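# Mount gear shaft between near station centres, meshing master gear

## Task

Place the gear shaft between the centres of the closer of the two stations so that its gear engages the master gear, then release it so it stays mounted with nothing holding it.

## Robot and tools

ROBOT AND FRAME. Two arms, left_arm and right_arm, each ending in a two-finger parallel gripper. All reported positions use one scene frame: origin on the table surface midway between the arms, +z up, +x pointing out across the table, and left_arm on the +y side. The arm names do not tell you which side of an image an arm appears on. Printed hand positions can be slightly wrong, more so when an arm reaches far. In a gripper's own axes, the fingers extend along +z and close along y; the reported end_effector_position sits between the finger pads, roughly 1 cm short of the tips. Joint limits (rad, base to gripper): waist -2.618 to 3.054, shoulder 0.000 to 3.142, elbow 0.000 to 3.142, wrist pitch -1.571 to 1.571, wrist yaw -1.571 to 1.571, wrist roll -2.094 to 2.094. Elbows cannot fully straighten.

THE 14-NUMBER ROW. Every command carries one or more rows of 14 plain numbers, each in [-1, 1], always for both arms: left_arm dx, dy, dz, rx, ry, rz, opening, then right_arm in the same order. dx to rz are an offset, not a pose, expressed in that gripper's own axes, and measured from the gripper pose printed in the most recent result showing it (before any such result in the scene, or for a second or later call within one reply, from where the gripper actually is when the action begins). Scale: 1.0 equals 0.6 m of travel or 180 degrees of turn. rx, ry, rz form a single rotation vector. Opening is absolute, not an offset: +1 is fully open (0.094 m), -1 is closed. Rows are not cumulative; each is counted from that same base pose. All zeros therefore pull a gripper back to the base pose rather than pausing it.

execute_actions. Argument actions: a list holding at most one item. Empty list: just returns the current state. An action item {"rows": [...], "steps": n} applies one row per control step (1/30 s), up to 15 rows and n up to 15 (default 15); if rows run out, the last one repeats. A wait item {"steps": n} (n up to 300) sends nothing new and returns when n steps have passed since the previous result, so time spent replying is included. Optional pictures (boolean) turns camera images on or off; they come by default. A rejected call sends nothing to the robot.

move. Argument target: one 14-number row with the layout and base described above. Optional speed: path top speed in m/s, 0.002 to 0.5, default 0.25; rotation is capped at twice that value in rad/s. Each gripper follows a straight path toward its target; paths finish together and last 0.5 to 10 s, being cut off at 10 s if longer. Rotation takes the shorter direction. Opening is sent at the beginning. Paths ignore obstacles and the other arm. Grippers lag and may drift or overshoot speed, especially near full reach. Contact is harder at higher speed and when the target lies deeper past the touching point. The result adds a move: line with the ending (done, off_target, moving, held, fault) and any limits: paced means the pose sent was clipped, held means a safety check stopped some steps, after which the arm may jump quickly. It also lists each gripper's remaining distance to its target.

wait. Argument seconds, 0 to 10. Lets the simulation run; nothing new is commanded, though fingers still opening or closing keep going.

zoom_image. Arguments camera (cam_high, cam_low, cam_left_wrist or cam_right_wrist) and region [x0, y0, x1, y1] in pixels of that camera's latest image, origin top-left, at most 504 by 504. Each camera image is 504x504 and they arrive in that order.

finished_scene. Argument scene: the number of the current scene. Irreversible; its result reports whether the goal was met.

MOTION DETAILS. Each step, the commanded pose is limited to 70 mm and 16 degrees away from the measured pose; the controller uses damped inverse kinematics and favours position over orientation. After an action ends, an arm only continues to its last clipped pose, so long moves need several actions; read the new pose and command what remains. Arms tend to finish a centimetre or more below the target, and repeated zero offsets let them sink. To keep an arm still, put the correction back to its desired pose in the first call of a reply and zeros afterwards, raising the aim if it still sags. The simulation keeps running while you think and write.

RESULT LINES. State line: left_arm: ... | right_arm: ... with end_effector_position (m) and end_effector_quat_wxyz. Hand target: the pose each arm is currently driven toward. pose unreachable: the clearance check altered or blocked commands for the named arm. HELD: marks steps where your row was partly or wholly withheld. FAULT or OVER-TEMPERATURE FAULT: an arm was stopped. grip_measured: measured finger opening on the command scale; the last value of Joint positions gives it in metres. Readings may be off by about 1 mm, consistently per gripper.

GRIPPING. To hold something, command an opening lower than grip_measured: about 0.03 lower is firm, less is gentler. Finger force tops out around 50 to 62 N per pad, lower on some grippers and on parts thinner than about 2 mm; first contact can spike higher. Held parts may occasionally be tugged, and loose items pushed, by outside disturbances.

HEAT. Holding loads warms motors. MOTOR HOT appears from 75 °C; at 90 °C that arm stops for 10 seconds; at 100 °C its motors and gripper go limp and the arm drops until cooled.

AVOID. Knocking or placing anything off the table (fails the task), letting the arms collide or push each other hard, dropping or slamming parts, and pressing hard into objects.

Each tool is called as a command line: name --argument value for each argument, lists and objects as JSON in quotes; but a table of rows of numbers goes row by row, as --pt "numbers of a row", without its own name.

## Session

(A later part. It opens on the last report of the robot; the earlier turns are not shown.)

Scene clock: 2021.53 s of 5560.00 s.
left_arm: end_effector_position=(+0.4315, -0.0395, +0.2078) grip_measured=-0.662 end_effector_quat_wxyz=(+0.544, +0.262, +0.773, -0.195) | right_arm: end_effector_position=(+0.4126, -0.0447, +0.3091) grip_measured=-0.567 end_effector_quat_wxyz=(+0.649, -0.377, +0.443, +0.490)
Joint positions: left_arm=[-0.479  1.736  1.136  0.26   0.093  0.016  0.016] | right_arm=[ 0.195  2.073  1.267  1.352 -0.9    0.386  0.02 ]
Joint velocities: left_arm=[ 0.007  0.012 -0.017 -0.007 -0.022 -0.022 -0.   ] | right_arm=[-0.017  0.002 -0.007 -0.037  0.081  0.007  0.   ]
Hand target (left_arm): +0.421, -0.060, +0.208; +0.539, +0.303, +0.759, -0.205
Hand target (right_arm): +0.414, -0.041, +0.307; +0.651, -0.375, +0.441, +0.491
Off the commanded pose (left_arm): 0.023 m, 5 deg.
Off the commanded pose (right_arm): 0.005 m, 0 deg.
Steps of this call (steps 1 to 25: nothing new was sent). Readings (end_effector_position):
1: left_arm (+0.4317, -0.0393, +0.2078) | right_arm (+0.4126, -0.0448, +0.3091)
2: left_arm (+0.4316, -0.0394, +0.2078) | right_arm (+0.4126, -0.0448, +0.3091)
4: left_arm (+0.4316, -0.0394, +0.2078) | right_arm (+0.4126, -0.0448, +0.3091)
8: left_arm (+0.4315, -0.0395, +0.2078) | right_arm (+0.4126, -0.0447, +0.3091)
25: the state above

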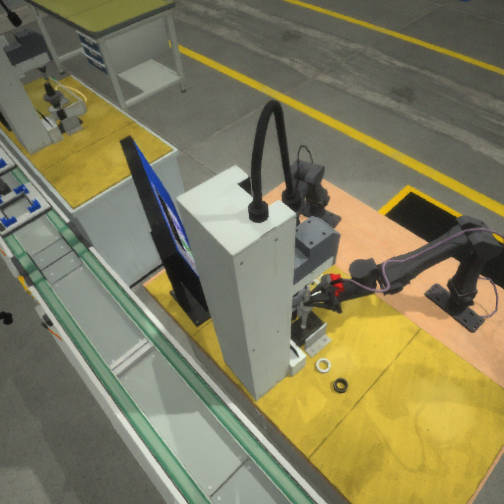

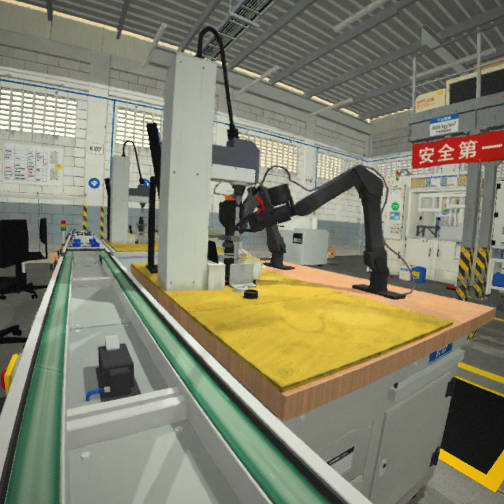

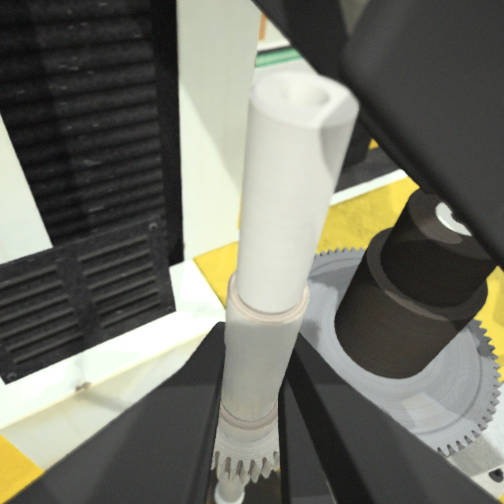

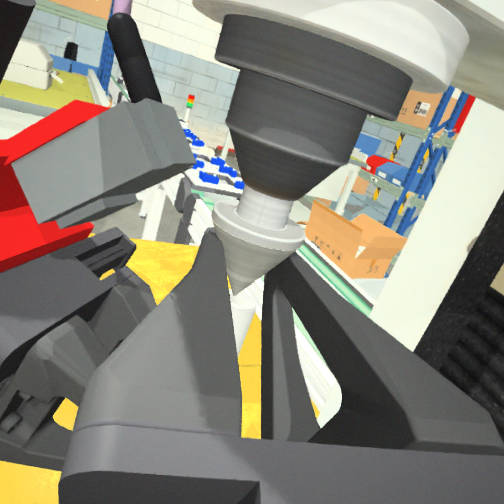

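execute_actions --actions '[{"rows": [[-0.002,-0.033,0.006,0.02,0.003,0.017,-0.70,0.006,0,0.005,0,-0.002,0,-0.57],[-0.0015,-0.028,0.004,0.016,0.002,0.013,-0.70,0.006,0,0.005,0,-0.002,0,-0.57],[-0.001,-0.023,0.002,0.012,0.001,0.009,-0.70,0.006,0,0.005,0,-0.002,0,-0.57],[0,-0.018,0.0,0.008,0.0,0.006,-0.70,0.006,0,0.005,0,-0.002,0,-0.57],[0.0005,-0.013,-0.002,0.004,-0.001,0.003,-0.70,0.006,0,0.005,0,-0.002,0,-0.57],[0.001,-0.008,-0.004,0.001,-0.002,0.0,-0.70,0.006,0,0.005,0,-0.002,0,-0.57],[0.0015,-0.003,-0.006,-0.001,-0.003,-0.003,-0.70,0.006,0,0.005,0,-0.002,0,-0.57],[0.002,0.002,-0.007,-0.002,-0.004,-0.005,-0.70,0.006,0,0.005,0,-0.002,0,-0.57],[0.0025,0.006,-0.008,-0.003,-0.005,-0.007,-0.70,0.006,0,0.005,0,-0.002,0,-0.57],[0.003,0.009,-0.009,-0.003,-0.006,-0.009,-0.70,0.006,0,0.005,0,-0.002,0,-0.57],[0.0033,0.012,-0.010,-0.003,-0.007,-0.011,-0.70,0.006,0,0.005,0,-0.002,0,-0.57],[0.0035,0.014,-0.0105,-0.003,-0.008,-0.013,-0.70,0.006,0,0.005,0,-0.002,0,-0.57]], "steps": 15}]' --pictures false

execute_actions --actions '[{"steps": 20}]' --pictures false

Scene clock: 2061.50 s of 5560.00 s.
left_arm: end_effector_position=(+0.4314, -0.0364, +0.2077) grip_measured=-0.662 end_effector_quat_wxyz=(+0.551, +0.248, +0.770, -0.205) | right_arm: end_effector_position=(+0.4127, -0.0448, +0.3091) grip_measured=-0.567 end_effector_quat_wxyz=(+0.649, -0.376, +0.443, +0.490)
Joint positions: left_arm=[-0.473  1.731  1.105  0.311  0.096 -0.013  0.016] | right_arm=[ 0.195  2.073  1.267  1.352 -0.899  0.386  0.02 ]
Joint velocities: left_arm=[ 0.012  0.002 -0.022  0.066  0.037 -0.051  0.001] | right_arm=[ 0.007 -0.002 -0.002  0.007 -0.007 -0.037  0.   ]
Hand target (left_arm): +0.432, -0.029, +0.208; +0.551, +0.241, +0.772, -0.206
Hand target (right_arm): +0.414, -0.041, +0.307; +0.651, -0.375, +0.441, +0.491
Off the commanded pose (left_arm): 0.008 m, 1 deg.
Off the commanded pose (right_arm): 0.005 m, 0 deg.
Steps of this call (steps 1 to 90: nothing new was sent; then 36.47 s passed at rest; steps 91 to 105: all 15 steps of this action). Readings (end_effector_position):
91: left_arm (+0.4315, -0.0395, +0.2078) | right_arm (+0.4126, -0.0447, +0.3091)
92: left_arm (+0.4315, -0.0395, +0.2078) | right_arm (+0.4126, -0.0447, +0.3091)
94: left_arm (+0.4317, -0.0392, +0.2078) | right_arm (+0.4126, -0.0447, +0.3091)
98: left_arm (+0.4319, -0.0388, +0.2075) | right_arm (+0.4126, -0.0448, +0.3091)
105: the state above

Scene clock: 2062.17 s of 5560.00 s.
left_arm: end_effector_position=(+0.4317, -0.0359, +0.2079) grip_measured=-0.662 end_effector_quat_wxyz=(+0.552, +0.246, +0.770, -0.206) | right_arm: end_effector_position=(+0.4127, -0.0448, +0.3091) grip_measured=-0.567 end_effector_quat_wxyz=(+0.649, -0.376, +0.443, +0.490)
Joint positions: left_arm=[-0.472  1.731  1.103  0.315  0.097 -0.017  0.016] | right_arm=[ 0.195  2.073  1.267  1.352 -0.899  0.386  0.02 ]
Joint velocities: left_arm=[ 0.007  0.022  0.012 -0.022  0.007  0.051  0.001] | right_arm=[ 0.002 -0.007  0.002  0.007 -0.037 -0.051  0.   ]
Hand target (left_arm): +0.432, -0.029, +0.208; +0.551, +0.241, +0.772, -0.206
Hand target (right_arm): +0.414, -0.041, +0.307; +0.651, -0.375, +0.441, +0.491
Off the commanded pose (left_arm): 0.007 m, 1 deg.
Off the commanded pose (right_arm): 0.005 m, 0 deg.
Steps of this call (steps 1 to 20: nothing new was sent). Readings (end_effector_position):
1: left_arm (+0.4315, -0.0362, +0.2077) | right_arm (+0.4127, -0.0448, +0.3091)
2: left_arm (+0.4316, -0.0361, +0.2078) | right_arm (+0.4127, -0.0448, +0.3091)
4: left_arm (+0.4318, -0.0359, +0.2079) | right_arm (+0.4127, -0.0448, +0.3091)
8: left_arm (+0.4317, -0.0359, +0.2078) | right_arm (+0.4127, -0.0448, +0.3091)
20: the state above

execute_actions --actions '[{"rows": [[0.0025,0.011,-0.0075,-0.003,-0.003,-0.006,-0.70,0.006,0,0.005,0,0.001,0,-0.57],[0.0027,0.012,-0.008,-0.003,-0.0035,-0.007,-0.70,0.007,0,0.005,0,0.004,0,-0.57],[0.0029,0.013,-0.0085,-0.003,-0.004,-0.008,-0.70,0.008,0,0.005,0,0.007,0,-0.57],[0.0031,0.014,-0.009,-0.003,-0.0045,-0.009,-0.70,0.009,0,0.005,0,0.010,0,-0.57],[0.0033,0.015,-0.0095,-0.003,-0.005,-0.010,-0.70,0.010,0,0.005,0,0.013,0,-0.57],[0.0033,0.016,-0.0095,-0.003,-0.005,-0.011,-0.70,0.011,0,0.005,0,0.016,0,-0.57],[0.0033,0.016,-0.0095,-0.003,-0.005,-0.011,-0.70,0.012,0,0.005,0,0.019,0,-0.57],[0.0033,0.016,-0.0095,-0.003,-0.005,-0.011,-0.70,0.013,0,0.005,0,0.022,0,-0.57],[0.0033,0.016,-0.0095,-0.003,-0.005,-0.011,-0.70,0.014,0,0.005,0,0.025,0,-0.57],[0.0033,0.016,-0.0095,-0.003,-0.005,-0.011,-0.70,0.015,0,0.005,0,0.028,0,-0.57],[0.0033,0.016,-0.0095,-0.003,-0.005,-0.011,-0.70,0.016,0,0.005,0,0.031,0,-0.57],[0.0033,0.016,-0.0095,-0.003,-0.005,-0.011,-0.70,0.017,0,0.005,0,0.034,0,-0.57],[0.0033,0.016,-0.0095,-0.003,-0.005,-0.011,-0.70,0.018,0,0.005,0,0.037,0,-0.57],[0.0033,0.016,-0.0095,-0.003,-0.005,-0.011,-0.70,0.019,0,0.005,0,0.040,0,-0.57]], "steps": 15}]' --pictures false

execute_actions --actions '[{"steps": 25}]'

Scene clock: 2075.33 s of 5560.00 s.
left_arm: end_effector_position=(+0.4328, -0.0319, +0.2076) grip_measured=-0.662 end_effector_quat_wxyz=(+0.556, +0.233, +0.768, -0.216) | right_arm: end_effector_position=(+0.4139, -0.0420, +0.3037) grip_measured=-0.567 end_effector_quat_wxyz=(+0.636, -0.398, +0.465, +0.471)
Joint positions: left_arm=[-0.461  1.728  1.081  0.351  0.107 -0.044  0.016] | right_arm=[ 0.194  2.03   1.267  1.194 -0.925  0.282  0.02 ]
Joint velocities: left_arm=[ 0.002  0.002 -0.002  0.022  0.022 -0.051  0.   ] | right_arm=[-0.037 -0.134 -0.007 -0.476 -0.022 -0.315 -0.   ]
Hand target (left_arm): +0.433, -0.025, +0.207; +0.555, +0.228, +0.771, -0.214
Hand target (right_arm): +0.414, -0.039, +0.299; +0.621, -0.405, +0.480, +0.469
Off the commanded pose (left_arm): 0.007 m, 1 deg.
Off the commanded pose (right_arm): 0.006 m, 3 deg.
Steps of this call (steps 1 to 90: nothing new was sent; then 9.67 s passed at rest; steps 91 to 105: all 15 steps of this action). Readings (end_effector_position):
91: left_arm (+0.4316, -0.0359, +0.2077) | right_arm (+0.4127, -0.0448, +0.3091)
92: left_arm (+0.4317, -0.0355, +0.2075) | right_arm (+0.4128, -0.0447, +0.3089)
94: left_arm (+0.4320, -0.0349, +0.2075) | right_arm (+0.4129, -0.0446, +0.3085)
98: left_arm (+0.4324, -0.0326, +0.2076) | right_arm (+0.4130, -0.0436, +0.3075)
105: the state above

Scene clock: 2076.17 s of 5560.00 s.
left_arm: end_effector_position=(+0.4328, -0.0319, +0.2076) grip_measured=-0.662 end_effector_quat_wxyz=(+0.556, +0.233, +0.768, -0.216) | right_arm: end_effector_position=(+0.4141, -0.0415, +0.3017) grip_measured=-0.567 end_effector_quat_wxyz=(+0.632, -0.405, +0.470, +0.464)
Joint positions: left_arm=[-0.461  1.728  1.081  0.351  0.107 -0.044  0.016] | right_arm=[ 0.193  2.016  1.267  1.144 -0.931  0.244  0.02 ]
Joint velocities: left_arm=[-0.002 -0.002 -0.007  0.007 -0.007 -0.007  0.   ] | right_arm=[-0.037  0.002 -0.002  0.022 -0.051 -0.095  0.001]
Hand target (left_arm): +0.433, -0.025, +0.207; +0.555, +0.228, +0.771, -0.214
Hand target (right_arm): +0.414, -0.039, +0.299; +0.621, -0.406, +0.480, +0.469
Off the commanded pose (left_arm): 0.007 m, 1 deg.
Off the commanded pose (right_arm): 0.004 m, 2 deg.
Steps of this call (steps 1 to 25: nothing new was sent). Readings (end_effector_position):
1: left_arm (+0.4328, -0.0319, +0.2076) | right_arm (+0.4138, -0.0418, +0.3031)
2: left_arm (+0.4328, -0.0319, +0.2076) | right_arm (+0.4139, -0.0418, +0.3028)
4: left_arm (+0.4328, -0.0319, +0.2076) | right_arm (+0.4140, -0.0416, +0.3022)
8: left_arm (+0.4328, -0.0319, +0.2076) | right_arm (+0.4141, -0.0415, +0.3018)
25: the state above

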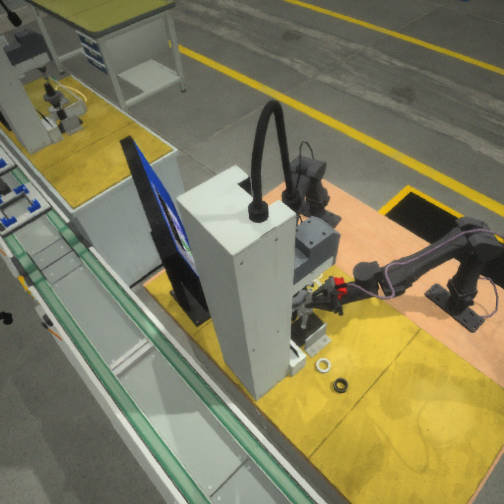

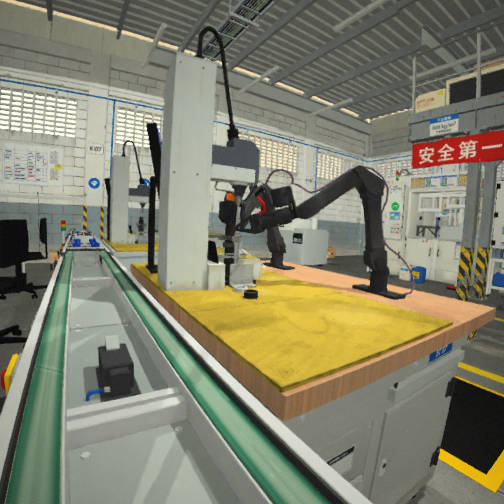

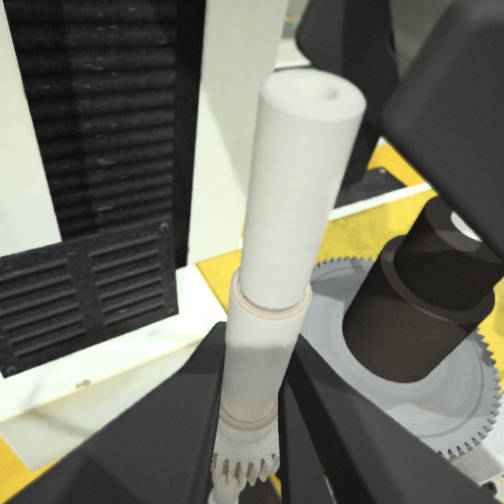

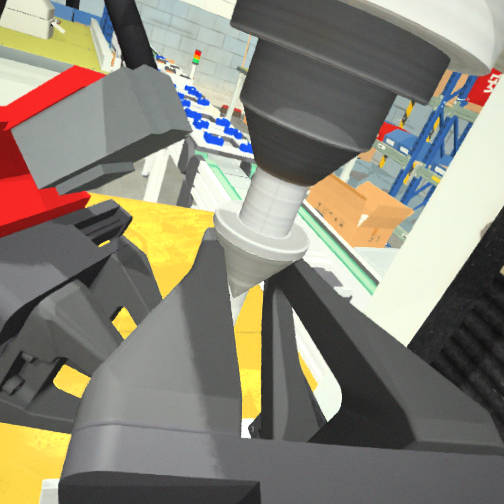

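execute_actions --actions '[{"rows": [[0,0,0,0,0,0,-0.70,0.006,0,0.003,0,0.012,0.004,-0.57],[0,0,0,0,0,0,-0.70,0.007,0,0.003,0,0.016,0.006,-0.57],[0,0,0,0,0,0,-0.70,0.008,0,0.003,0,0.020,0.008,-0.57],[0,0,0,0,0,0,-0.70,0.009,0,0.003,0,0.024,0.010,-0.57],[0,0,0,0,0,0,-0.70,0.010,0,0.003,0,0.028,0.012,-0.57],[0,0,0,0,0,0,-0.70,0.011,0,0.003,0,0.032,0.014,-0.57],[0,0,0,0,0,0,-0.70,0.012,0,0.003,0,0.036,0.016,-0.57],[0,0,0,0,0,0,-0.70,0.013,0,0.003,0,0.040,0.018,-0.57],[0,0,0,0,0,0,-0.70,0.014,0,0.003,0,0.044,0.020,-0.57],[0,0,0,0,0,0,-0.70,0.015,0,0.003,0,0.048,0.022,-0.57],[0,0,0,0,0,0,-0.70,0.016,0,0.003,0,0.052,0.024,-0.57],[0,0,0,0,0,0,-0.70,0.017,0,0.003,0,0.056,0.026,-0.57],[0,0,0,0,0,0,-0.70,0.018,0,0.003,0,0.060,0.028,-0.57],[0,0,0,0,0,0,-0.70,0.019,0,0.003,0,0.064,0.030,-0.57],[0,0,0,0,0,0,-0.70,0.020,0,0.003,0,0.068,0.030,-0.57]], "steps": 15}]' --pictures false

execute_actions --actions '[{"steps": 30}]'

Scene clock: 2087.50 s of 5560.00 s.
left_arm: end_effector_position=(+0.4328, -0.0319, +0.2076) grip_measured=-0.662 end_effector_quat_wxyz=(+0.556, +0.233, +0.768, -0.216) | right_arm: end_effector_position=(+0.4142, -0.0403, +0.2917) grip_measured=-0.567 end_effector_quat_wxyz=(+0.584, -0.422, +0.523, +0.455)
Joint positions: left_arm=[-0.461  1.728  1.081  0.351  0.107 -0.044  0.016] | right_arm=[ 0.189  1.946  1.291  0.825 -0.964  0.123  0.02 ]
Joint velocities: left_arm=[ 0.002  0.012  0.002  0.022 -0.037  0.066  0.   ] | right_arm=[ 0.002 -0.129  0.183 -0.901 -0.11  -0.271  0.   ]
Hand target (left_arm): +0.433, -0.032, +0.208; +0.555, +0.233, +0.768, -0.216
Hand target (right_arm): +0.415, -0.038, +0.290; +0.561, -0.425, +0.546, +0.454
Off the commanded pose (left_arm): 0.000 m, 0 deg.
Off the commanded pose (right_arm): 0.004 m, 5 deg.
Steps of this call (steps 1 to 90: nothing new was sent; then 7.83 s passed at rest; steps 91 to 105: all 15 steps of this action). Readings (end_effector_position):
91: left_arm (+0.4328, -0.0319, +0.2076) | right_arm (+0.4142, -0.0415, +0.3016)
92: left_arm (+0.4328, -0.0319, +0.2076) | right_arm (+0.4142, -0.0414, +0.3013)
94: left_arm (+0.4328, -0.0319, +0.2076) | right_arm (+0.4143, -0.0415, +0.3004)
98: left_arm (+0.4328, -0.0319, +0.2076) | right_arm (+0.4142, -0.0415, +0.2972)
105: the state above

Scene clock: 2088.50 s of 5560.00 s.
left_arm: end_effector_position=(+0.4328, -0.0319, +0.2076) grip_measured=-0.662 end_effector_quat_wxyz=(+0.556, +0.233, +0.768, -0.216) | right_arm: end_effector_position=(+0.4149, -0.0395, +0.2886) grip_measured=-0.569 end_effector_quat_wxyz=(+0.570, -0.427, +0.537, +0.452)
Joint positions: left_arm=[-0.461  1.728  1.081  0.351  0.107 -0.044  0.016] | right_arm=[ 0.189  1.934  1.311  0.726 -0.97   0.082  0.02 ]
Joint velocities: left_arm=[ 0.002  0.002  0.007 -0.095  0.007 -0.066  0.001] | right_arm=[ 0.002 -0.012  0.007  0.007 -0.022  0.051 -0.   ]
Hand target (left_arm): +0.433, -0.032, +0.208; +0.555, +0.233, +0.768, -0.216
Hand target (right_arm): +0.415, -0.038, +0.291; +0.561, -0.425, +0.546, +0.454
Off the commanded pose (left_arm): 0.000 m, 0 deg.
Off the commanded pose (right_arm): 0.003 m, 3 deg.
Steps of this call (steps 1 to 30: nothing new was sent). Readings (end_effector_position):
1: left_arm (+0.4328, -0.0319, +0.2076) | right_arm (+0.4144, -0.0400, +0.2908)
2: left_arm (+0.4328, -0.0319, +0.2076) | right_arm (+0.4145, -0.0398, +0.2902)
4: left_arm (+0.4328, -0.0319, +0.2076) | right_arm (+0.4147, -0.0396, +0.2894)
8: left_arm (+0.4328, -0.0319, +0.2076) | right_arm (+0.4148, -0.0395, +0.2890)
30: the state above

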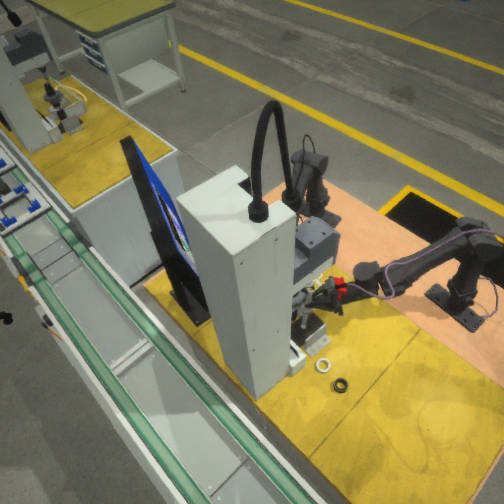

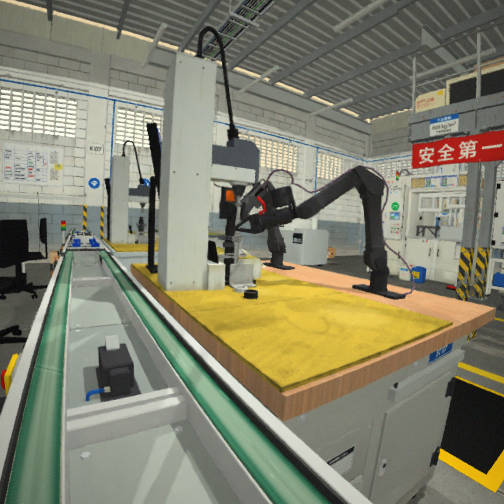

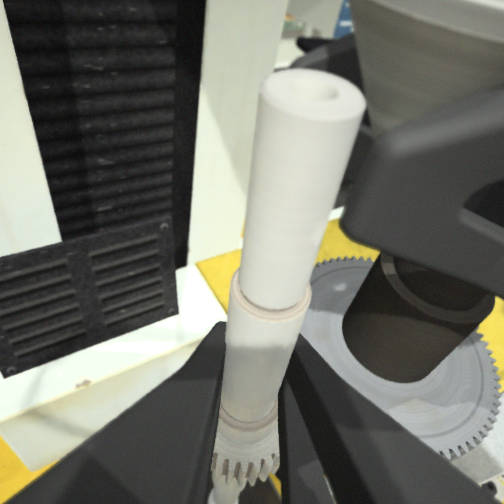

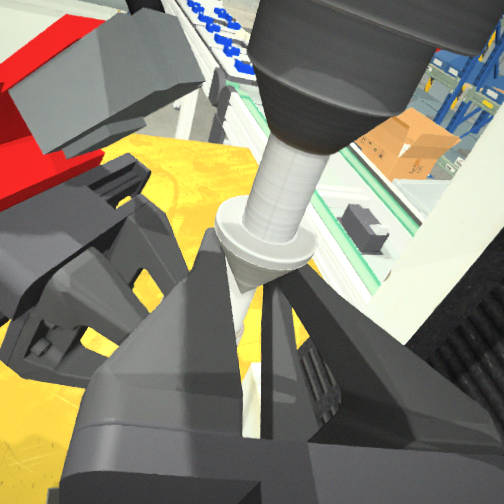

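execute_actions --actions '[{"rows": [[0,0,0,0,0,0,-0.70,-0.003,0,0.003,0,0.012,0,-0.54],[0,0,0,0,0,0,-0.70,-0.003,0,0.005,0,0.015,0,-0.52],[0,0,0,0,0,0,-0.70,-0.003,0,0.007,0,0.018,0,-0.52],[0,0,0,0,0,0,-0.70,-0.003,0,0.009,0,0.021,0,-0.52],[0,0,0,0,0,0,-0.70,-0.003,0,0.011,0,0.024,0,-0.52],[0,0,0,0,0,0,-0.70,-0.003,0,0.013,0,0.025,0,-0.52],[0,0,0,0,0,0,-0.70,-0.003,0,0.015,0,0.025,0,-0.52],[0,0,0,0,0,0,-0.70,-0.003,0,0.017,0,0.025,0,-0.52],[0,0,0,0,0,0,-0.70,-0.003,0,0.019,0,0.025,0,-0.52],[0,0,0,0,0,0,-0.70,-0.003,0,0.021,0,0.025,0,-0.52],[0,0,0,0,0,0,-0.70,-0.003,0,0.023,0,0.025,0,-0.52],[0,0,0,0,0,0,-0.70,-0.003,0,0.025,0,0.025,0,-0.52]], "steps": 15}]' --pictures false

execute_actions --actions '[{"steps": 30}]'

Scene clock: 2102.73 s of 5560.00 s.
left_arm: end_effector_position=(+0.4328, -0.0319, +0.2076) grip_measured=-0.662 end_effector_quat_wxyz=(+0.556, +0.233, +0.768, -0.216) | right_arm: end_effector_position=(+0.4170, -0.0280, +0.2863) grip_measured=-0.521 end_effector_quat_wxyz=(+0.550, -0.443, +0.555, +0.439)
Joint positions: left_arm=[-0.461  1.728  1.081  0.351  0.107 -0.044  0.016] | right_arm=[ 0.21   1.934  1.386  0.532 -0.955 -0.012  0.022]
Joint velocities: left_arm=[-0.007 -0.012  0.002 -0.037  0.007 -0.007  0.   ] | right_arm=[ 0.042  0.007  0.071 -0.125 -0.007 -0.095 -0.   ]
Hand target (left_arm): +0.433, -0.032, +0.208; +0.556, +0.233, +0.768, -0.216
Hand target (right_arm): +0.418, -0.025, +0.291; +0.549, -0.444, +0.558, +0.436
Off the commanded pose (left_arm): 0.000 m, 0 deg.
Off the commanded pose (right_arm): 0.006 m, 1 deg.
Steps of this call (steps 1 to 90: nothing new was sent; then 10.73 s passed at rest; steps 91 to 105: all 15 steps of this action). Readings (end_effector_position):
91: left_arm (+0.4328, -0.0319, +0.2076) | right_arm (+0.4150, -0.0393, +0.2884)
92: left_arm (+0.4328, -0.0319, +0.2076) | right_arm (+0.4155, -0.0391, +0.2883)
94: left_arm (+0.4328, -0.0319, +0.2076) | right_arm (+0.4168, -0.0386, +0.2875)
98: left_arm (+0.4328, -0.0319, +0.2076) | right_arm (+0.4177, -0.0352, +0.2862)
105: the state above

Scene clock: 2103.73 s of 5560.00 s.
left_arm: end_effector_position=(+0.4328, -0.0319, +0.2076) grip_measured=-0.662 end_effector_quat_wxyz=(+0.556, +0.233, +0.768, -0.216) | right_arm: end_effector_position=(+0.4175, -0.0278, +0.2843) grip_measured=-0.521 end_effector_quat_wxyz=(+0.548, -0.443, +0.559, +0.437)
Joint positions: left_arm=[-0.461  1.728  1.081  0.351  0.107 -0.044  0.016] | right_arm=[ 0.211  1.934  1.388  0.516 -0.951 -0.021  0.022]
Joint velocities: left_arm=[-0.007 -0.007 -0.002 -0.007 -0.007 -0.051 -0.001] | right_arm=[-0.002  0.012  0.012  0.007 -0.11   0.081 -0.   ]
Hand target (left_arm): +0.433, -0.032, +0.208; +0.556, +0.233, +0.768, -0.216
Hand target (right_arm): +0.418, -0.025, +0.291; +0.549, -0.444, +0.558, +0.436
Off the commanded pose (left_arm): 0.000 m, 0 deg.
Off the commanded pose (right_arm): 0.008 m, 0 deg.
Steps of this call (steps 1 to 30: nothing new was sent). Readings (end_effector_position):
1: left_arm (+0.4328, -0.0319, +0.2076) | right_arm (+0.4170, -0.0276, +0.2860)
2: left_arm (+0.4328, -0.0319, +0.2076) | right_arm (+0.4171, -0.0277, +0.2857)
4: left_arm (+0.4328, -0.0319, +0.2076) | right_arm (+0.4174, -0.0277, +0.2847)
8: left_arm (+0.4328, -0.0319, +0.2076) | right_arm (+0.4175, -0.0278, +0.2844)
30: the state above

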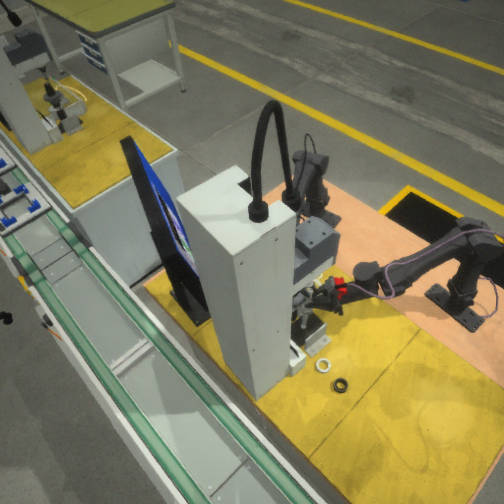

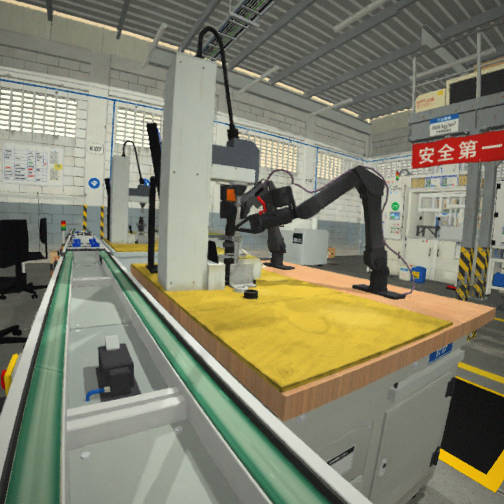

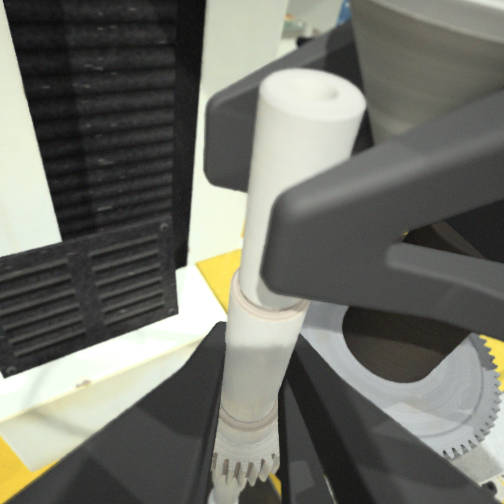

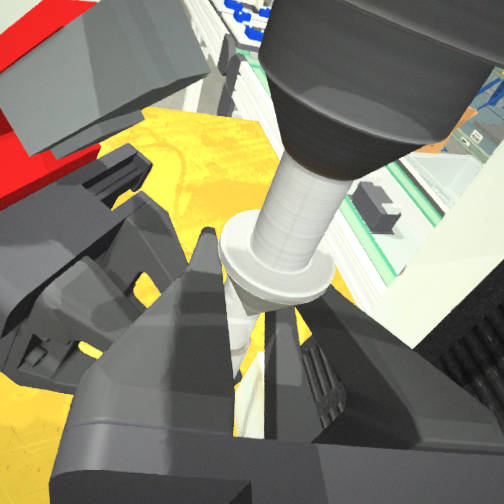

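execute_actions --actions '[{"rows": [[0,0,0,0,0,0,-0.70,-0.008,0,0.003,0,-0.003,0,-0.54],[0,0,0,0,0,0,-0.70,-0.007,0,0.002,0,-0.006,0,-0.56],[0,0,0,0,0,0,-0.70,-0.006,0,0.001,0,-0.009,0,-0.57],[0,0,0,0,0,0,-0.70,-0.006,0,0.0,0,-0.012,0,-0.57],[0,0,0,0,0,0,-0.70,-0.006,0,0,0,-0.015,0,-0.57],[0,0,0,0,0,0,-0.70,-0.0065,0,0,0,-0.018,0,-0.57],[0,0,0,0,0,0,-0.70,-0.007,0,0,0,-0.021,0,-0.57],[0,0,0,0,0,0,-0.70,-0.0075,0,0,0,-0.024,0,-0.57],[0,0,0,0,0,0,-0.70,-0.008,0,0,0,-0.027,0,-0.57],[0,0,0,0,0,0,-0.70,-0.0085,0,0,0,-0.030,0,-0.57],[0,0,0,0,0,0,-0.70,-0.009,0,0,0,-0.033,0,-0.57],[0,0,0,0,0,0,-0.70,-0.0095,0,0,0,-0.036,0,-0.57],[0,0,0,0,0,0,-0.70,-0.010,0,0,0,-0.039,0,-0.57],[0,0,0,0,0,0,-0.70,-0.0105,0,0,0,-0.042,0,-0.57],[0,0,0,0,0,0,-0.70,-0.011,0,0,0,-0.045,0,-0.57]], "steps": 15}]' --pictures false

execute_actions --actions '[{"steps": 30}]'

Scene clock: 2117.67 s of 5560.00 s.
left_arm: end_effector_position=(+0.4328, -0.0319, +0.2076) grip_measured=-0.662 end_effector_quat_wxyz=(+0.556, +0.233, +0.768, -0.216) | right_arm: end_effector_position=(+0.4167, -0.0284, +0.2903) grip_measured=-0.568 end_effector_quat_wxyz=(+0.574, -0.427, +0.532, +0.453)
Joint positions: left_arm=[-0.461  1.728  1.081  0.351  0.107 -0.044  0.016] | right_arm=[ 0.211  1.958  1.339  0.736 -0.949  0.087  0.02 ]
Joint velocities: left_arm=[-0.002  0.007 -0.007 -0.081  0.022 -0.007 -0.001] | right_arm=[-0.017  0.076 -0.144  0.681  0.095  0.286  0.   ]
Hand target (left_arm): +0.433, -0.032, +0.208; +0.556, +0.233, +0.768, -0.216
Hand target (right_arm): +0.416, -0.028, +0.291; +0.583, -0.415, +0.522, +0.464
Off the commanded pose (left_arm): 0.000 m, 0 deg.
Off the commanded pose (right_arm): 0.001 m, 3 deg.
Steps of this call (steps 1 to 90: nothing new was sent; then 10.43 s passed at rest; steps 91 to 105: all 15 steps of this action). Readings (end_effector_position):
91: left_arm (+0.4328, -0.0319, +0.2076) | right_arm (+0.4175, -0.0278, +0.2845)
92: left_arm (+0.4328, -0.0319, +0.2076) | right_arm (+0.4175, -0.0278, +0.2850)
94: left_arm (+0.4328, -0.0319, +0.2076) | right_arm (+0.4172, -0.0278, +0.2862)
98: left_arm (+0.4328, -0.0319, +0.2076) | right_arm (+0.4170, -0.0279, +0.2867)
105: the state above

Scene clock: 2118.67 s of 5560.00 s.
left_arm: end_effector_position=(+0.4328, -0.0319, +0.2076) grip_measured=-0.662 end_effector_quat_wxyz=(+0.556, +0.233, +0.768, -0.216) | right_arm: end_effector_position=(+0.4164, -0.0286, +0.2933) grip_measured=-0.568 end_effector_quat_wxyz=(+0.582, -0.420, +0.522, +0.461)
Joint positions: left_arm=[-0.461  1.728  1.081  0.351  0.107 -0.044  0.016] | right_arm=[ 0.211  1.971  1.329  0.816 -0.948  0.134  0.02 ]
Joint velocities: left_arm=[ 0.007 -0.002 -0.007  0.022 -0.037 -0.022  0.   ] | right_arm=[-0.002  0.012 -0.002  0.007 -0.051 -0.051 -0.001]
Hand target (left_arm): +0.433, -0.032, +0.208; +0.556, +0.233, +0.768, -0.216
Hand target (right_arm): +0.416, -0.028, +0.291; +0.583, -0.415, +0.522, +0.464
Off the commanded pose (left_arm): 0.000 m, 0 deg.
Off the commanded pose (right_arm): 0.003 m, 1 deg.
Steps of this call (steps 1 to 30: nothing new was sent). Readings (end_effector_position):
1: left_arm (+0.4328, -0.0319, +0.2076) | right_arm (+0.4166, -0.0285, +0.2910)
2: left_arm (+0.4328, -0.0319, +0.2076) | right_arm (+0.4166, -0.0285, +0.2916)
4: left_arm (+0.4328, -0.0319, +0.2076) | right_arm (+0.4165, -0.0286, +0.2921)
8: left_arm (+0.4328, -0.0319, +0.2076) | right_arm (+0.4164, -0.0286, +0.2928)
30: the state above

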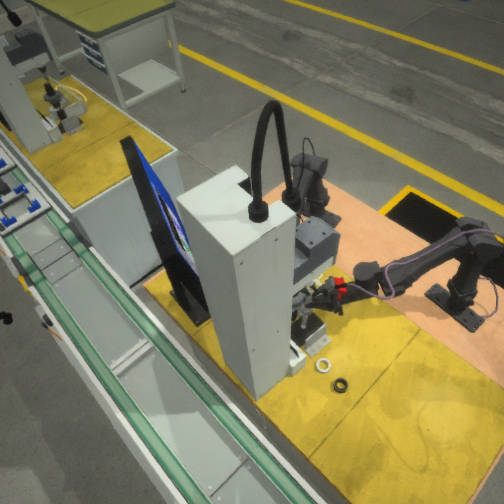

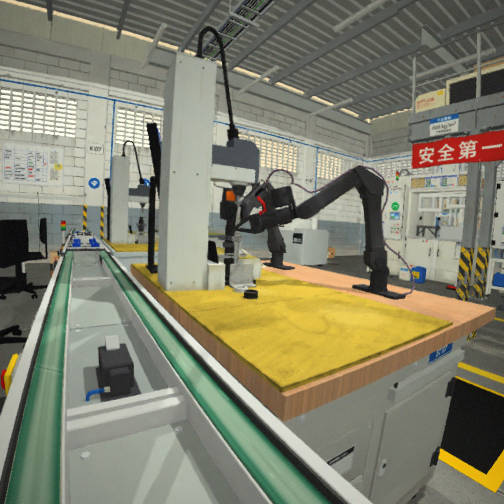

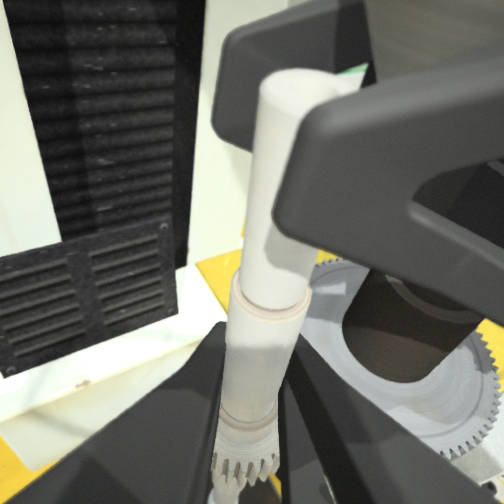

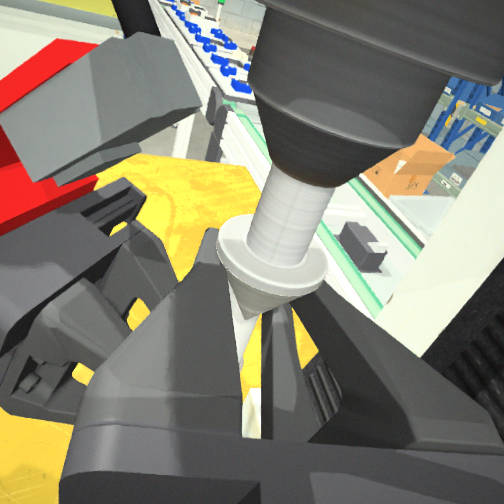

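execute_actions --actions '[{"rows": [[0,0,0,0,0,0,-0.70,0.003,0,0,0,-0.007,0,-0.57],[0,0,0,0,0,0,-0.70,0.002,0,0,0,-0.0105,0,-0.57],[0,0,0,0,0,0,-0.70,0.001,0,0,0,-0.014,0,-0.57],[0,0,0,0,0,0,-0.70,0.0,0,0,0,-0.0175,0,-0.57],[0,0,0,0,0,0,-0.70,-0.001,0,0,0,-0.021,0,-0.57],[0,0,0,0,0,0,-0.70,-0.002,0,0,0,-0.0245,0,-0.57],[0,0,0,0,0,0,-0.70,-0.003,0,0,0,-0.028,0,-0.57],[0,0,0,0,0,0,-0.70,-0.004,0,0,0,-0.0315,0,-0.57],[0,0,0,0,0,0,-0.70,-0.005,0,0,0,-0.035,0,-0.57],[0,0,0,0,0,0,-0.70,-0.006,0,0,0,-0.0385,0,-0.57],[0,0,0,0,0,0,-0.70,-0.007,0,0,0,-0.042,0,-0.57],[0,0,0,0,0,0,-0.70,-0.008,0,-0.001,0,-0.0455,0,-0.57],[0,0,0,0,0,0,-0.70,-0.009,0,-0.001,0,-0.049,0,-0.57],[0,0,0,0,0,0,-0.70,-0.010,0,-0.002,0,-0.0525,0,-0.57],[0,0,0,0,0,0,-0.70,-0.011,0,-0.002,0,-0.056,0,-0.57]], "steps": 15}]' --pictures false

execute_actions --actions '[{"steps": 30}]'

Scene clock: 2127.03 s of 5560.00 s.
left_arm: end_effector_position=(+0.4328, -0.0319, +0.2076) grip_measured=-0.662 end_effector_quat_wxyz=(+0.556, +0.233, +0.768, -0.216) | right_arm: end_effector_position=(+0.4160, -0.0309, +0.3015) grip_measured=-0.568 end_effector_quat_wxyz=(+0.614, -0.400, +0.483, +0.480)
Joint positions: left_arm=[-0.461  1.728  1.081  0.351  0.107 -0.044  0.016] | right_arm=[ 0.211  2.029  1.306  1.09  -0.929  0.269  0.02 ]
Joint velocities: left_arm=[ 0.012  0.022 -0.027 -0.037  0.007 -0.007  0.   ] | right_arm=[-0.017  0.188 -0.032  0.667  0.007  0.227 -0.   ]
Hand target (left_arm): +0.433, -0.032, +0.208; +0.556, +0.233, +0.768, -0.216
Hand target (right_arm): +0.414, -0.031, +0.300; +0.623, -0.382, +0.473, +0.492
Off the commanded pose (left_arm): 0.000 m, 0 deg.
Off the commanded pose (right_arm): 0.002 m, 4 deg.
Steps of this call (steps 1 to 90: nothing new was sent; then 4.87 s passed at rest; steps 91 to 105: all 15 steps of this action). Readings (end_effector_position):
91: left_arm (+0.4328, -0.0319, +0.2076) | right_arm (+0.4165, -0.0286, +0.2933)
92: left_arm (+0.4328, -0.0319, +0.2076) | right_arm (+0.4165, -0.0285, +0.2935)
94: left_arm (+0.4328, -0.0319, +0.2076) | right_arm (+0.4164, -0.0287, +0.2938)
98: left_arm (+0.4328, -0.0319, +0.2076) | right_arm (+0.4163, -0.0293, +0.2963)
105: the state above

Scene clock: 2128.03 s of 5560.00 s.
left_arm: end_effector_position=(+0.4328, -0.0319, +0.2076) grip_measured=-0.662 end_effector_quat_wxyz=(+0.556, +0.233, +0.768, -0.216) | right_arm: end_effector_position=(+0.4157, -0.0319, +0.3046) grip_measured=-0.568 end_effector_quat_wxyz=(+0.625, -0.394, +0.469, +0.485)
Joint positions: left_arm=[-0.461  1.728  1.081  0.351  0.107 -0.044  0.016] | right_arm=[ 0.211  2.051  1.305  1.173 -0.921  0.309  0.02 ]
Joint velocities: left_arm=[ 0.002 -0.002 -0.002 -0.095 -0.022  0.022 -0.   ] | right_arm=[-0.007 -0.022  0.012 -0.051 -0.066  0.051 -0.   ]
Hand target (left_arm): +0.433, -0.032, +0.208; +0.556, +0.233, +0.768, -0.216
Hand target (right_arm): +0.415, -0.031, +0.300; +0.623, -0.381, +0.474, +0.492
Off the commanded pose (left_arm): 0.000 m, 0 deg.
Off the commanded pose (right_arm): 0.005 m, 2 deg.
Steps of this call (steps 1 to 30: nothing new was sent). Readings (end_effector_position):
1: left_arm (+0.4328, -0.0319, +0.2076) | right_arm (+0.4160, -0.0311, +0.3021)
2: left_arm (+0.4328, -0.0319, +0.2076) | right_arm (+0.4160, -0.0313, +0.3028)
4: left_arm (+0.4328, -0.0319, +0.2076) | right_arm (+0.4159, -0.0316, +0.3036)
8: left_arm (+0.4328, -0.0319, +0.2076) | right_arm (+0.4157, -0.0318, +0.3043)
30: the state above

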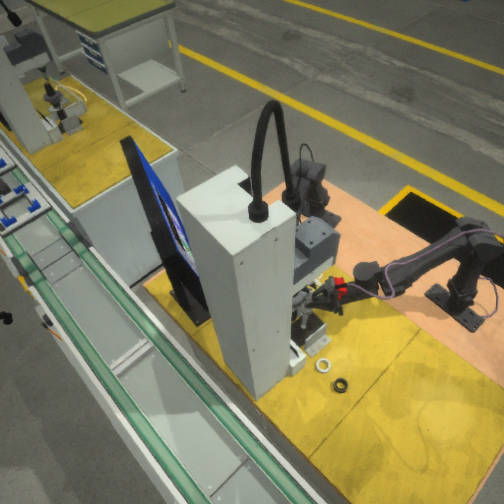

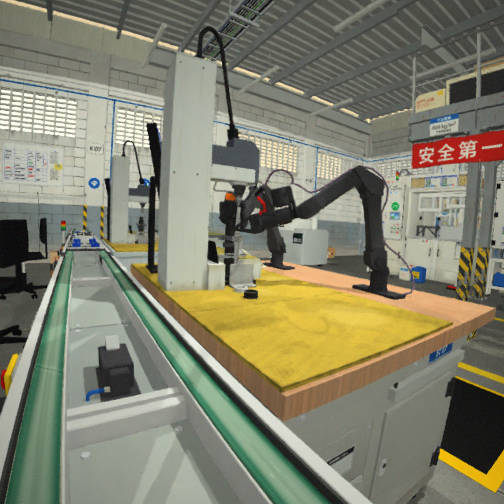

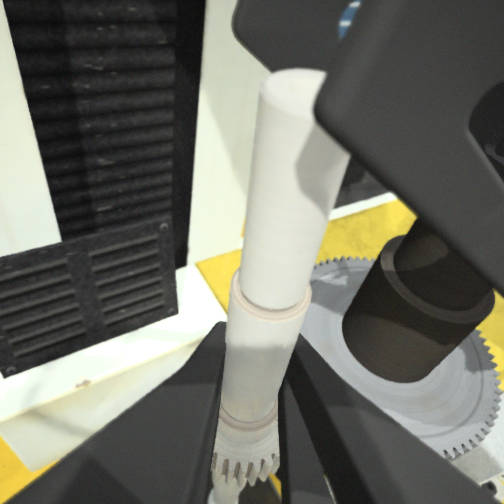

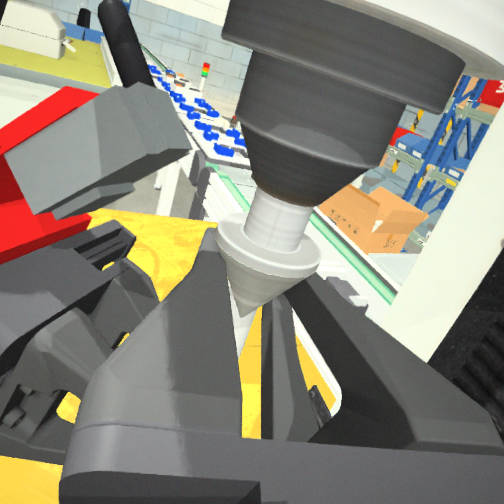

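execute_actions --actions '[{"rows": [[0,0,0,0,0,0,-0.70,0.007,0,0,0,-0.004,0.004,-0.57],[0,0,0,0,0,0,-0.70,0.0065,0,0,0,-0.007,0.006,-0.57],[0,0,0,0,0,0,-0.70,0.006,0,0,0,-0.010,0.008,-0.57],[0,0,0,0,0,0,-0.70,0.0055,0,0,0,-0.013,0.01,-0.57],[0,0,0,0,0,0,-0.70,0.005,0,0,0,-0.016,0.01,-0.57],[0,0,0,0,0,0,-0.70,0.0045,0,0,0,-0.019,0.01,-0.57],[0,0,0,0,0,0,-0.70,0.004,0,0,0,-0.022,0.01,-0.57]], "steps": 15}]' --pictures false

execute_actions --actions '[{"steps": 20}]'

Scene clock: 2136.47 s of 5560.00 s.
left_arm: end_effector_position=(+0.4328, -0.0319, +0.2076) grip_measured=-0.662 end_effector_quat_wxyz=(+0.556, +0.233, +0.768, -0.216) | right_arm: end_effector_position=(+0.4150, -0.0340, +0.3086) grip_measured=-0.568 end_effector_quat_wxyz=(+0.638, -0.380, +0.450, +0.496)
Joint positions: left_arm=[-0.461  1.728  1.081  0.351  0.107 -0.044  0.016] | right_arm=[ 0.212  2.085  1.305  1.297 -0.901  0.379  0.02 ]
Joint velocities: left_arm=[-0.007  0.002  0.007 -0.007 -0.007  0.051 -0.   ] | right_arm=[-0.017  0.002 -0.007  0.095 -0.007  0.022  0.001]
Hand target (left_arm): +0.433, -0.032, +0.208; +0.556, +0.233, +0.768, -0.216
Hand target (right_arm): +0.415, -0.032, +0.302; +0.633, -0.370, +0.453, +0.507
Off the commanded pose (left_arm): 0.000 m, 0 deg.
Off the commanded pose (right_arm): 0.007 m, 2 deg.
Steps of this call (steps 1 to 90: nothing new was sent; then 4.93 s passed at rest; steps 91 to 105: all 15 steps of this action). Readings (end_effector_position):
91: left_arm (+0.4328, -0.0319, +0.2076) | right_arm (+0.4157, -0.0319, +0.3044)
92: left_arm (+0.4328, -0.0319, +0.2076) | right_arm (+0.4156, -0.0320, +0.3045)
94: left_arm (+0.4328, -0.0319, +0.2076) | right_arm (+0.4155, -0.0322, +0.3050)
98: left_arm (+0.4328, -0.0319, +0.2076) | right_arm (+0.4152, -0.0333, +0.3069)
105: the state above

Scene clock: 2137.13 s of 5560.00 s.
left_arm: end_effector_position=(+0.4328, -0.0319, +0.2076) grip_measured=-0.662 end_effector_quat_wxyz=(+0.556, +0.233, +0.768, -0.216) | right_arm: end_effector_position=(+0.4150, -0.0339, +0.3091) grip_measured=-0.568 end_effector_quat_wxyz=(+0.640, -0.378, +0.449, +0.497)
Joint positions: left_arm=[-0.461  1.728  1.081  0.351  0.107 -0.044  0.016] | right_arm=[ 0.213  2.087  1.305  1.304 -0.898  0.383  0.02 ]
Joint velocities: left_arm=[-0.002 -0.017  0.007  0.081  0.007 -0.051 -0.   ] | right_arm=[ 0.032 -0.002  0.002  0.007  0.007 -0.007 -0.001]
Hand target (left_arm): +0.433, -0.032, +0.208; +0.556, +0.233, +0.768, -0.216
Hand target (right_arm): +0.415, -0.032, +0.302; +0.633, -0.370, +0.454, +0.507
Off the commanded pose (left_arm): 0.000 m, 0 deg.
Off the commanded pose (right_arm): 0.007 m, 2 deg.
Steps of this call (steps 1 to 20: nothing new was sent). Readings (end_effector_position):
1: left_arm (+0.4328, -0.0319, +0.2076) | right_arm (+0.4150, -0.0339, +0.3086)
2: left_arm (+0.4328, -0.0319, +0.2076) | right_arm (+0.4150, -0.0339, +0.3087)
4: left_arm (+0.4328, -0.0319, +0.2076) | right_arm (+0.4149, -0.0338, +0.3088)
8: left_arm (+0.4328, -0.0319, +0.2076) | right_arm (+0.4150, -0.0339, +0.3090)
20: the state above

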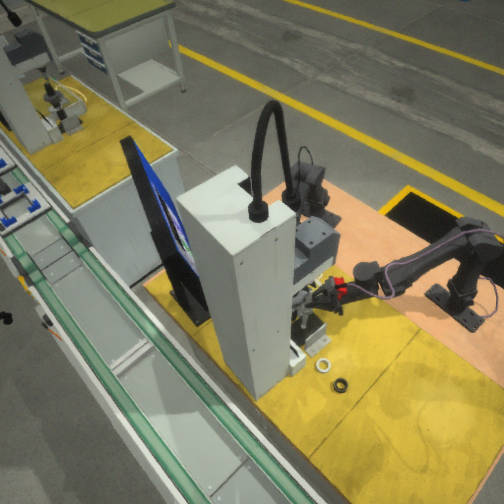

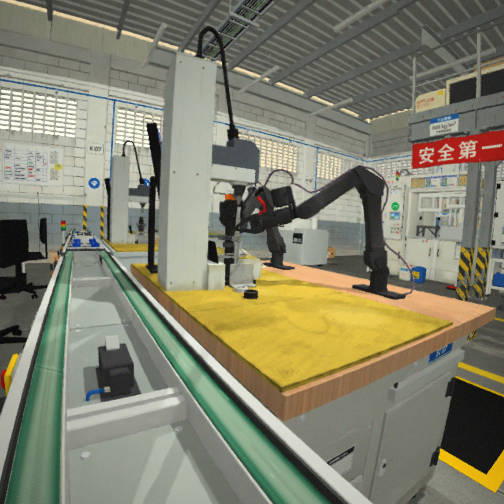

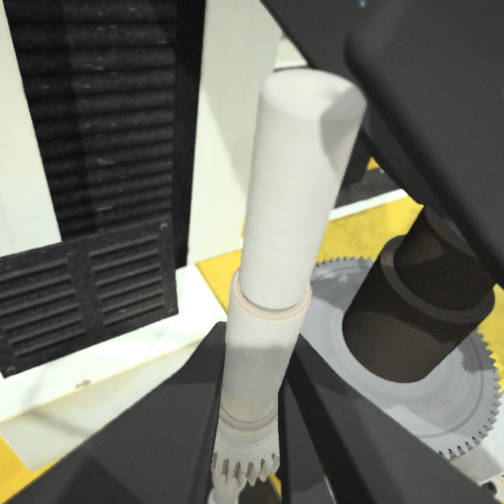

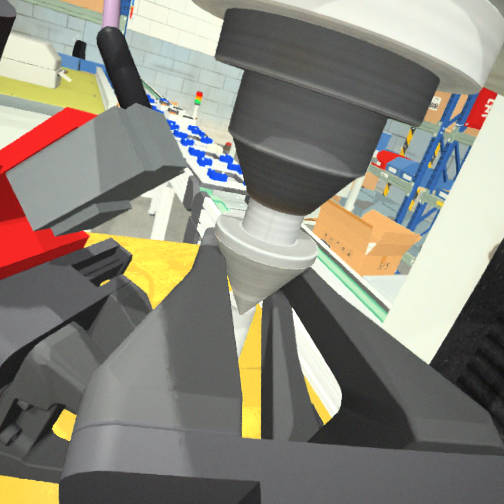

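execute_actions --actions '[]'

Scene clock: 2152.77 s of 5560.00 s.
left_arm: end_effector_position=(+0.4328, -0.0319, +0.2076) grip_measured=-0.662 end_effector_quat_wxyz=(+0.556, +0.233, +0.768, -0.216) | right_arm: end_effector_position=(+0.4150, -0.0339, +0.3091) grip_measured=-0.568 end_effector_quat_wxyz=(+0.640, -0.378, +0.449, +0.497)
Joint positions: left_arm=[-0.461  1.728  1.081  0.351  0.107 -0.044  0.016] | right_arm=[ 0.213  2.087  1.305  1.304 -0.898  0.383  0.02 ]
Joint velocities: left_arm=[-0.002  0.012 -0.002 -0.007 -0.037 -0.037 -0.001] | right_arm=[-0.022 -0.027  0.002  0.007 -0.007  0.022  0.   ]
Hand target (left_arm): +0.433, -0.032, +0.208; +0.556, +0.233, +0.768, -0.216
Hand target (right_arm): +0.415, -0.032, +0.302; +0.633, -0.370, +0.454, +0.507
Off the commanded pose (left_arm): 0.000 m, 0 deg.
Off the commanded pose (right_arm): 0.007 m, 2 deg.
Steps of this call (steps 1 to 90: nothing new was sent; then 12.63 s passed at rest). Readings (end_effector_position):
1: left_arm (+0.4328, -0.0319, +0.2076) | right_arm (+0.4150, -0.0339, +0.3091)
2: left_arm (+0.4328, -0.0319, +0.2076) | right_arm (+0.4150, -0.0339, +0.3091)
4: left_arm (+0.4328, -0.0319, +0.2076) | right_arm (+0.4150, -0.0339, +0.3091)
8: left_arm (+0.4328, -0.0319, +0.2076) | right_arm (+0.4150, -0.0339, +0.3091)
90: the state above

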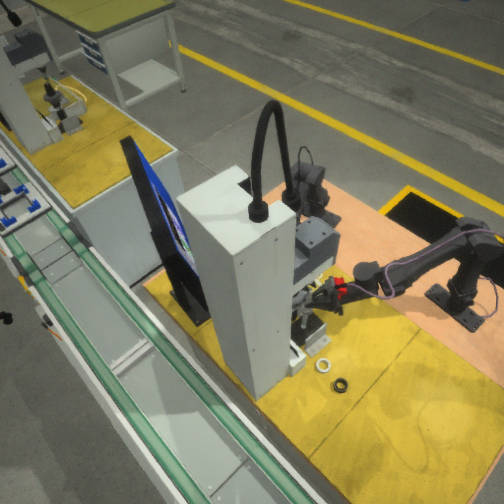

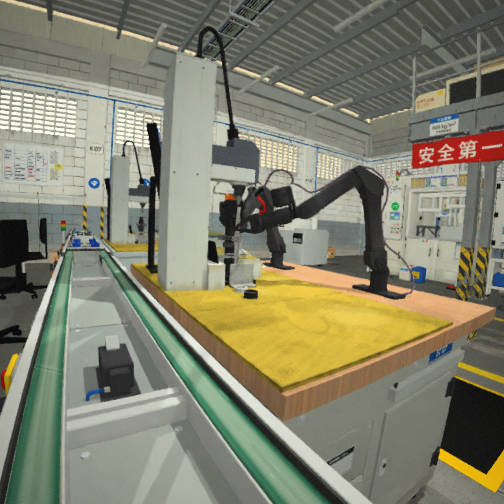

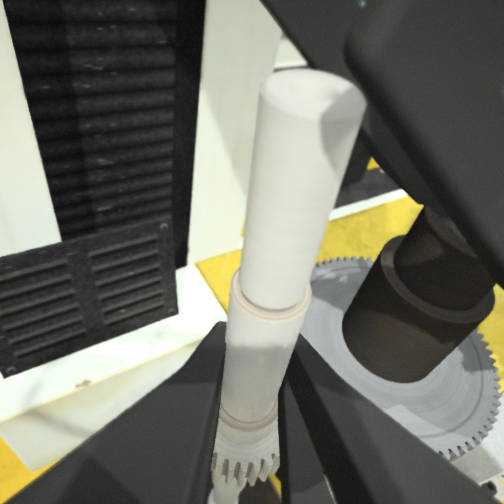

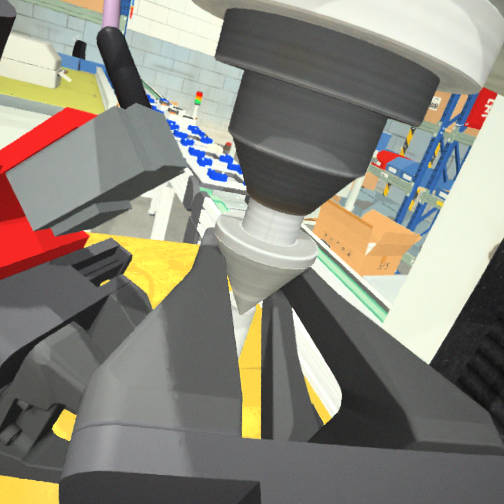

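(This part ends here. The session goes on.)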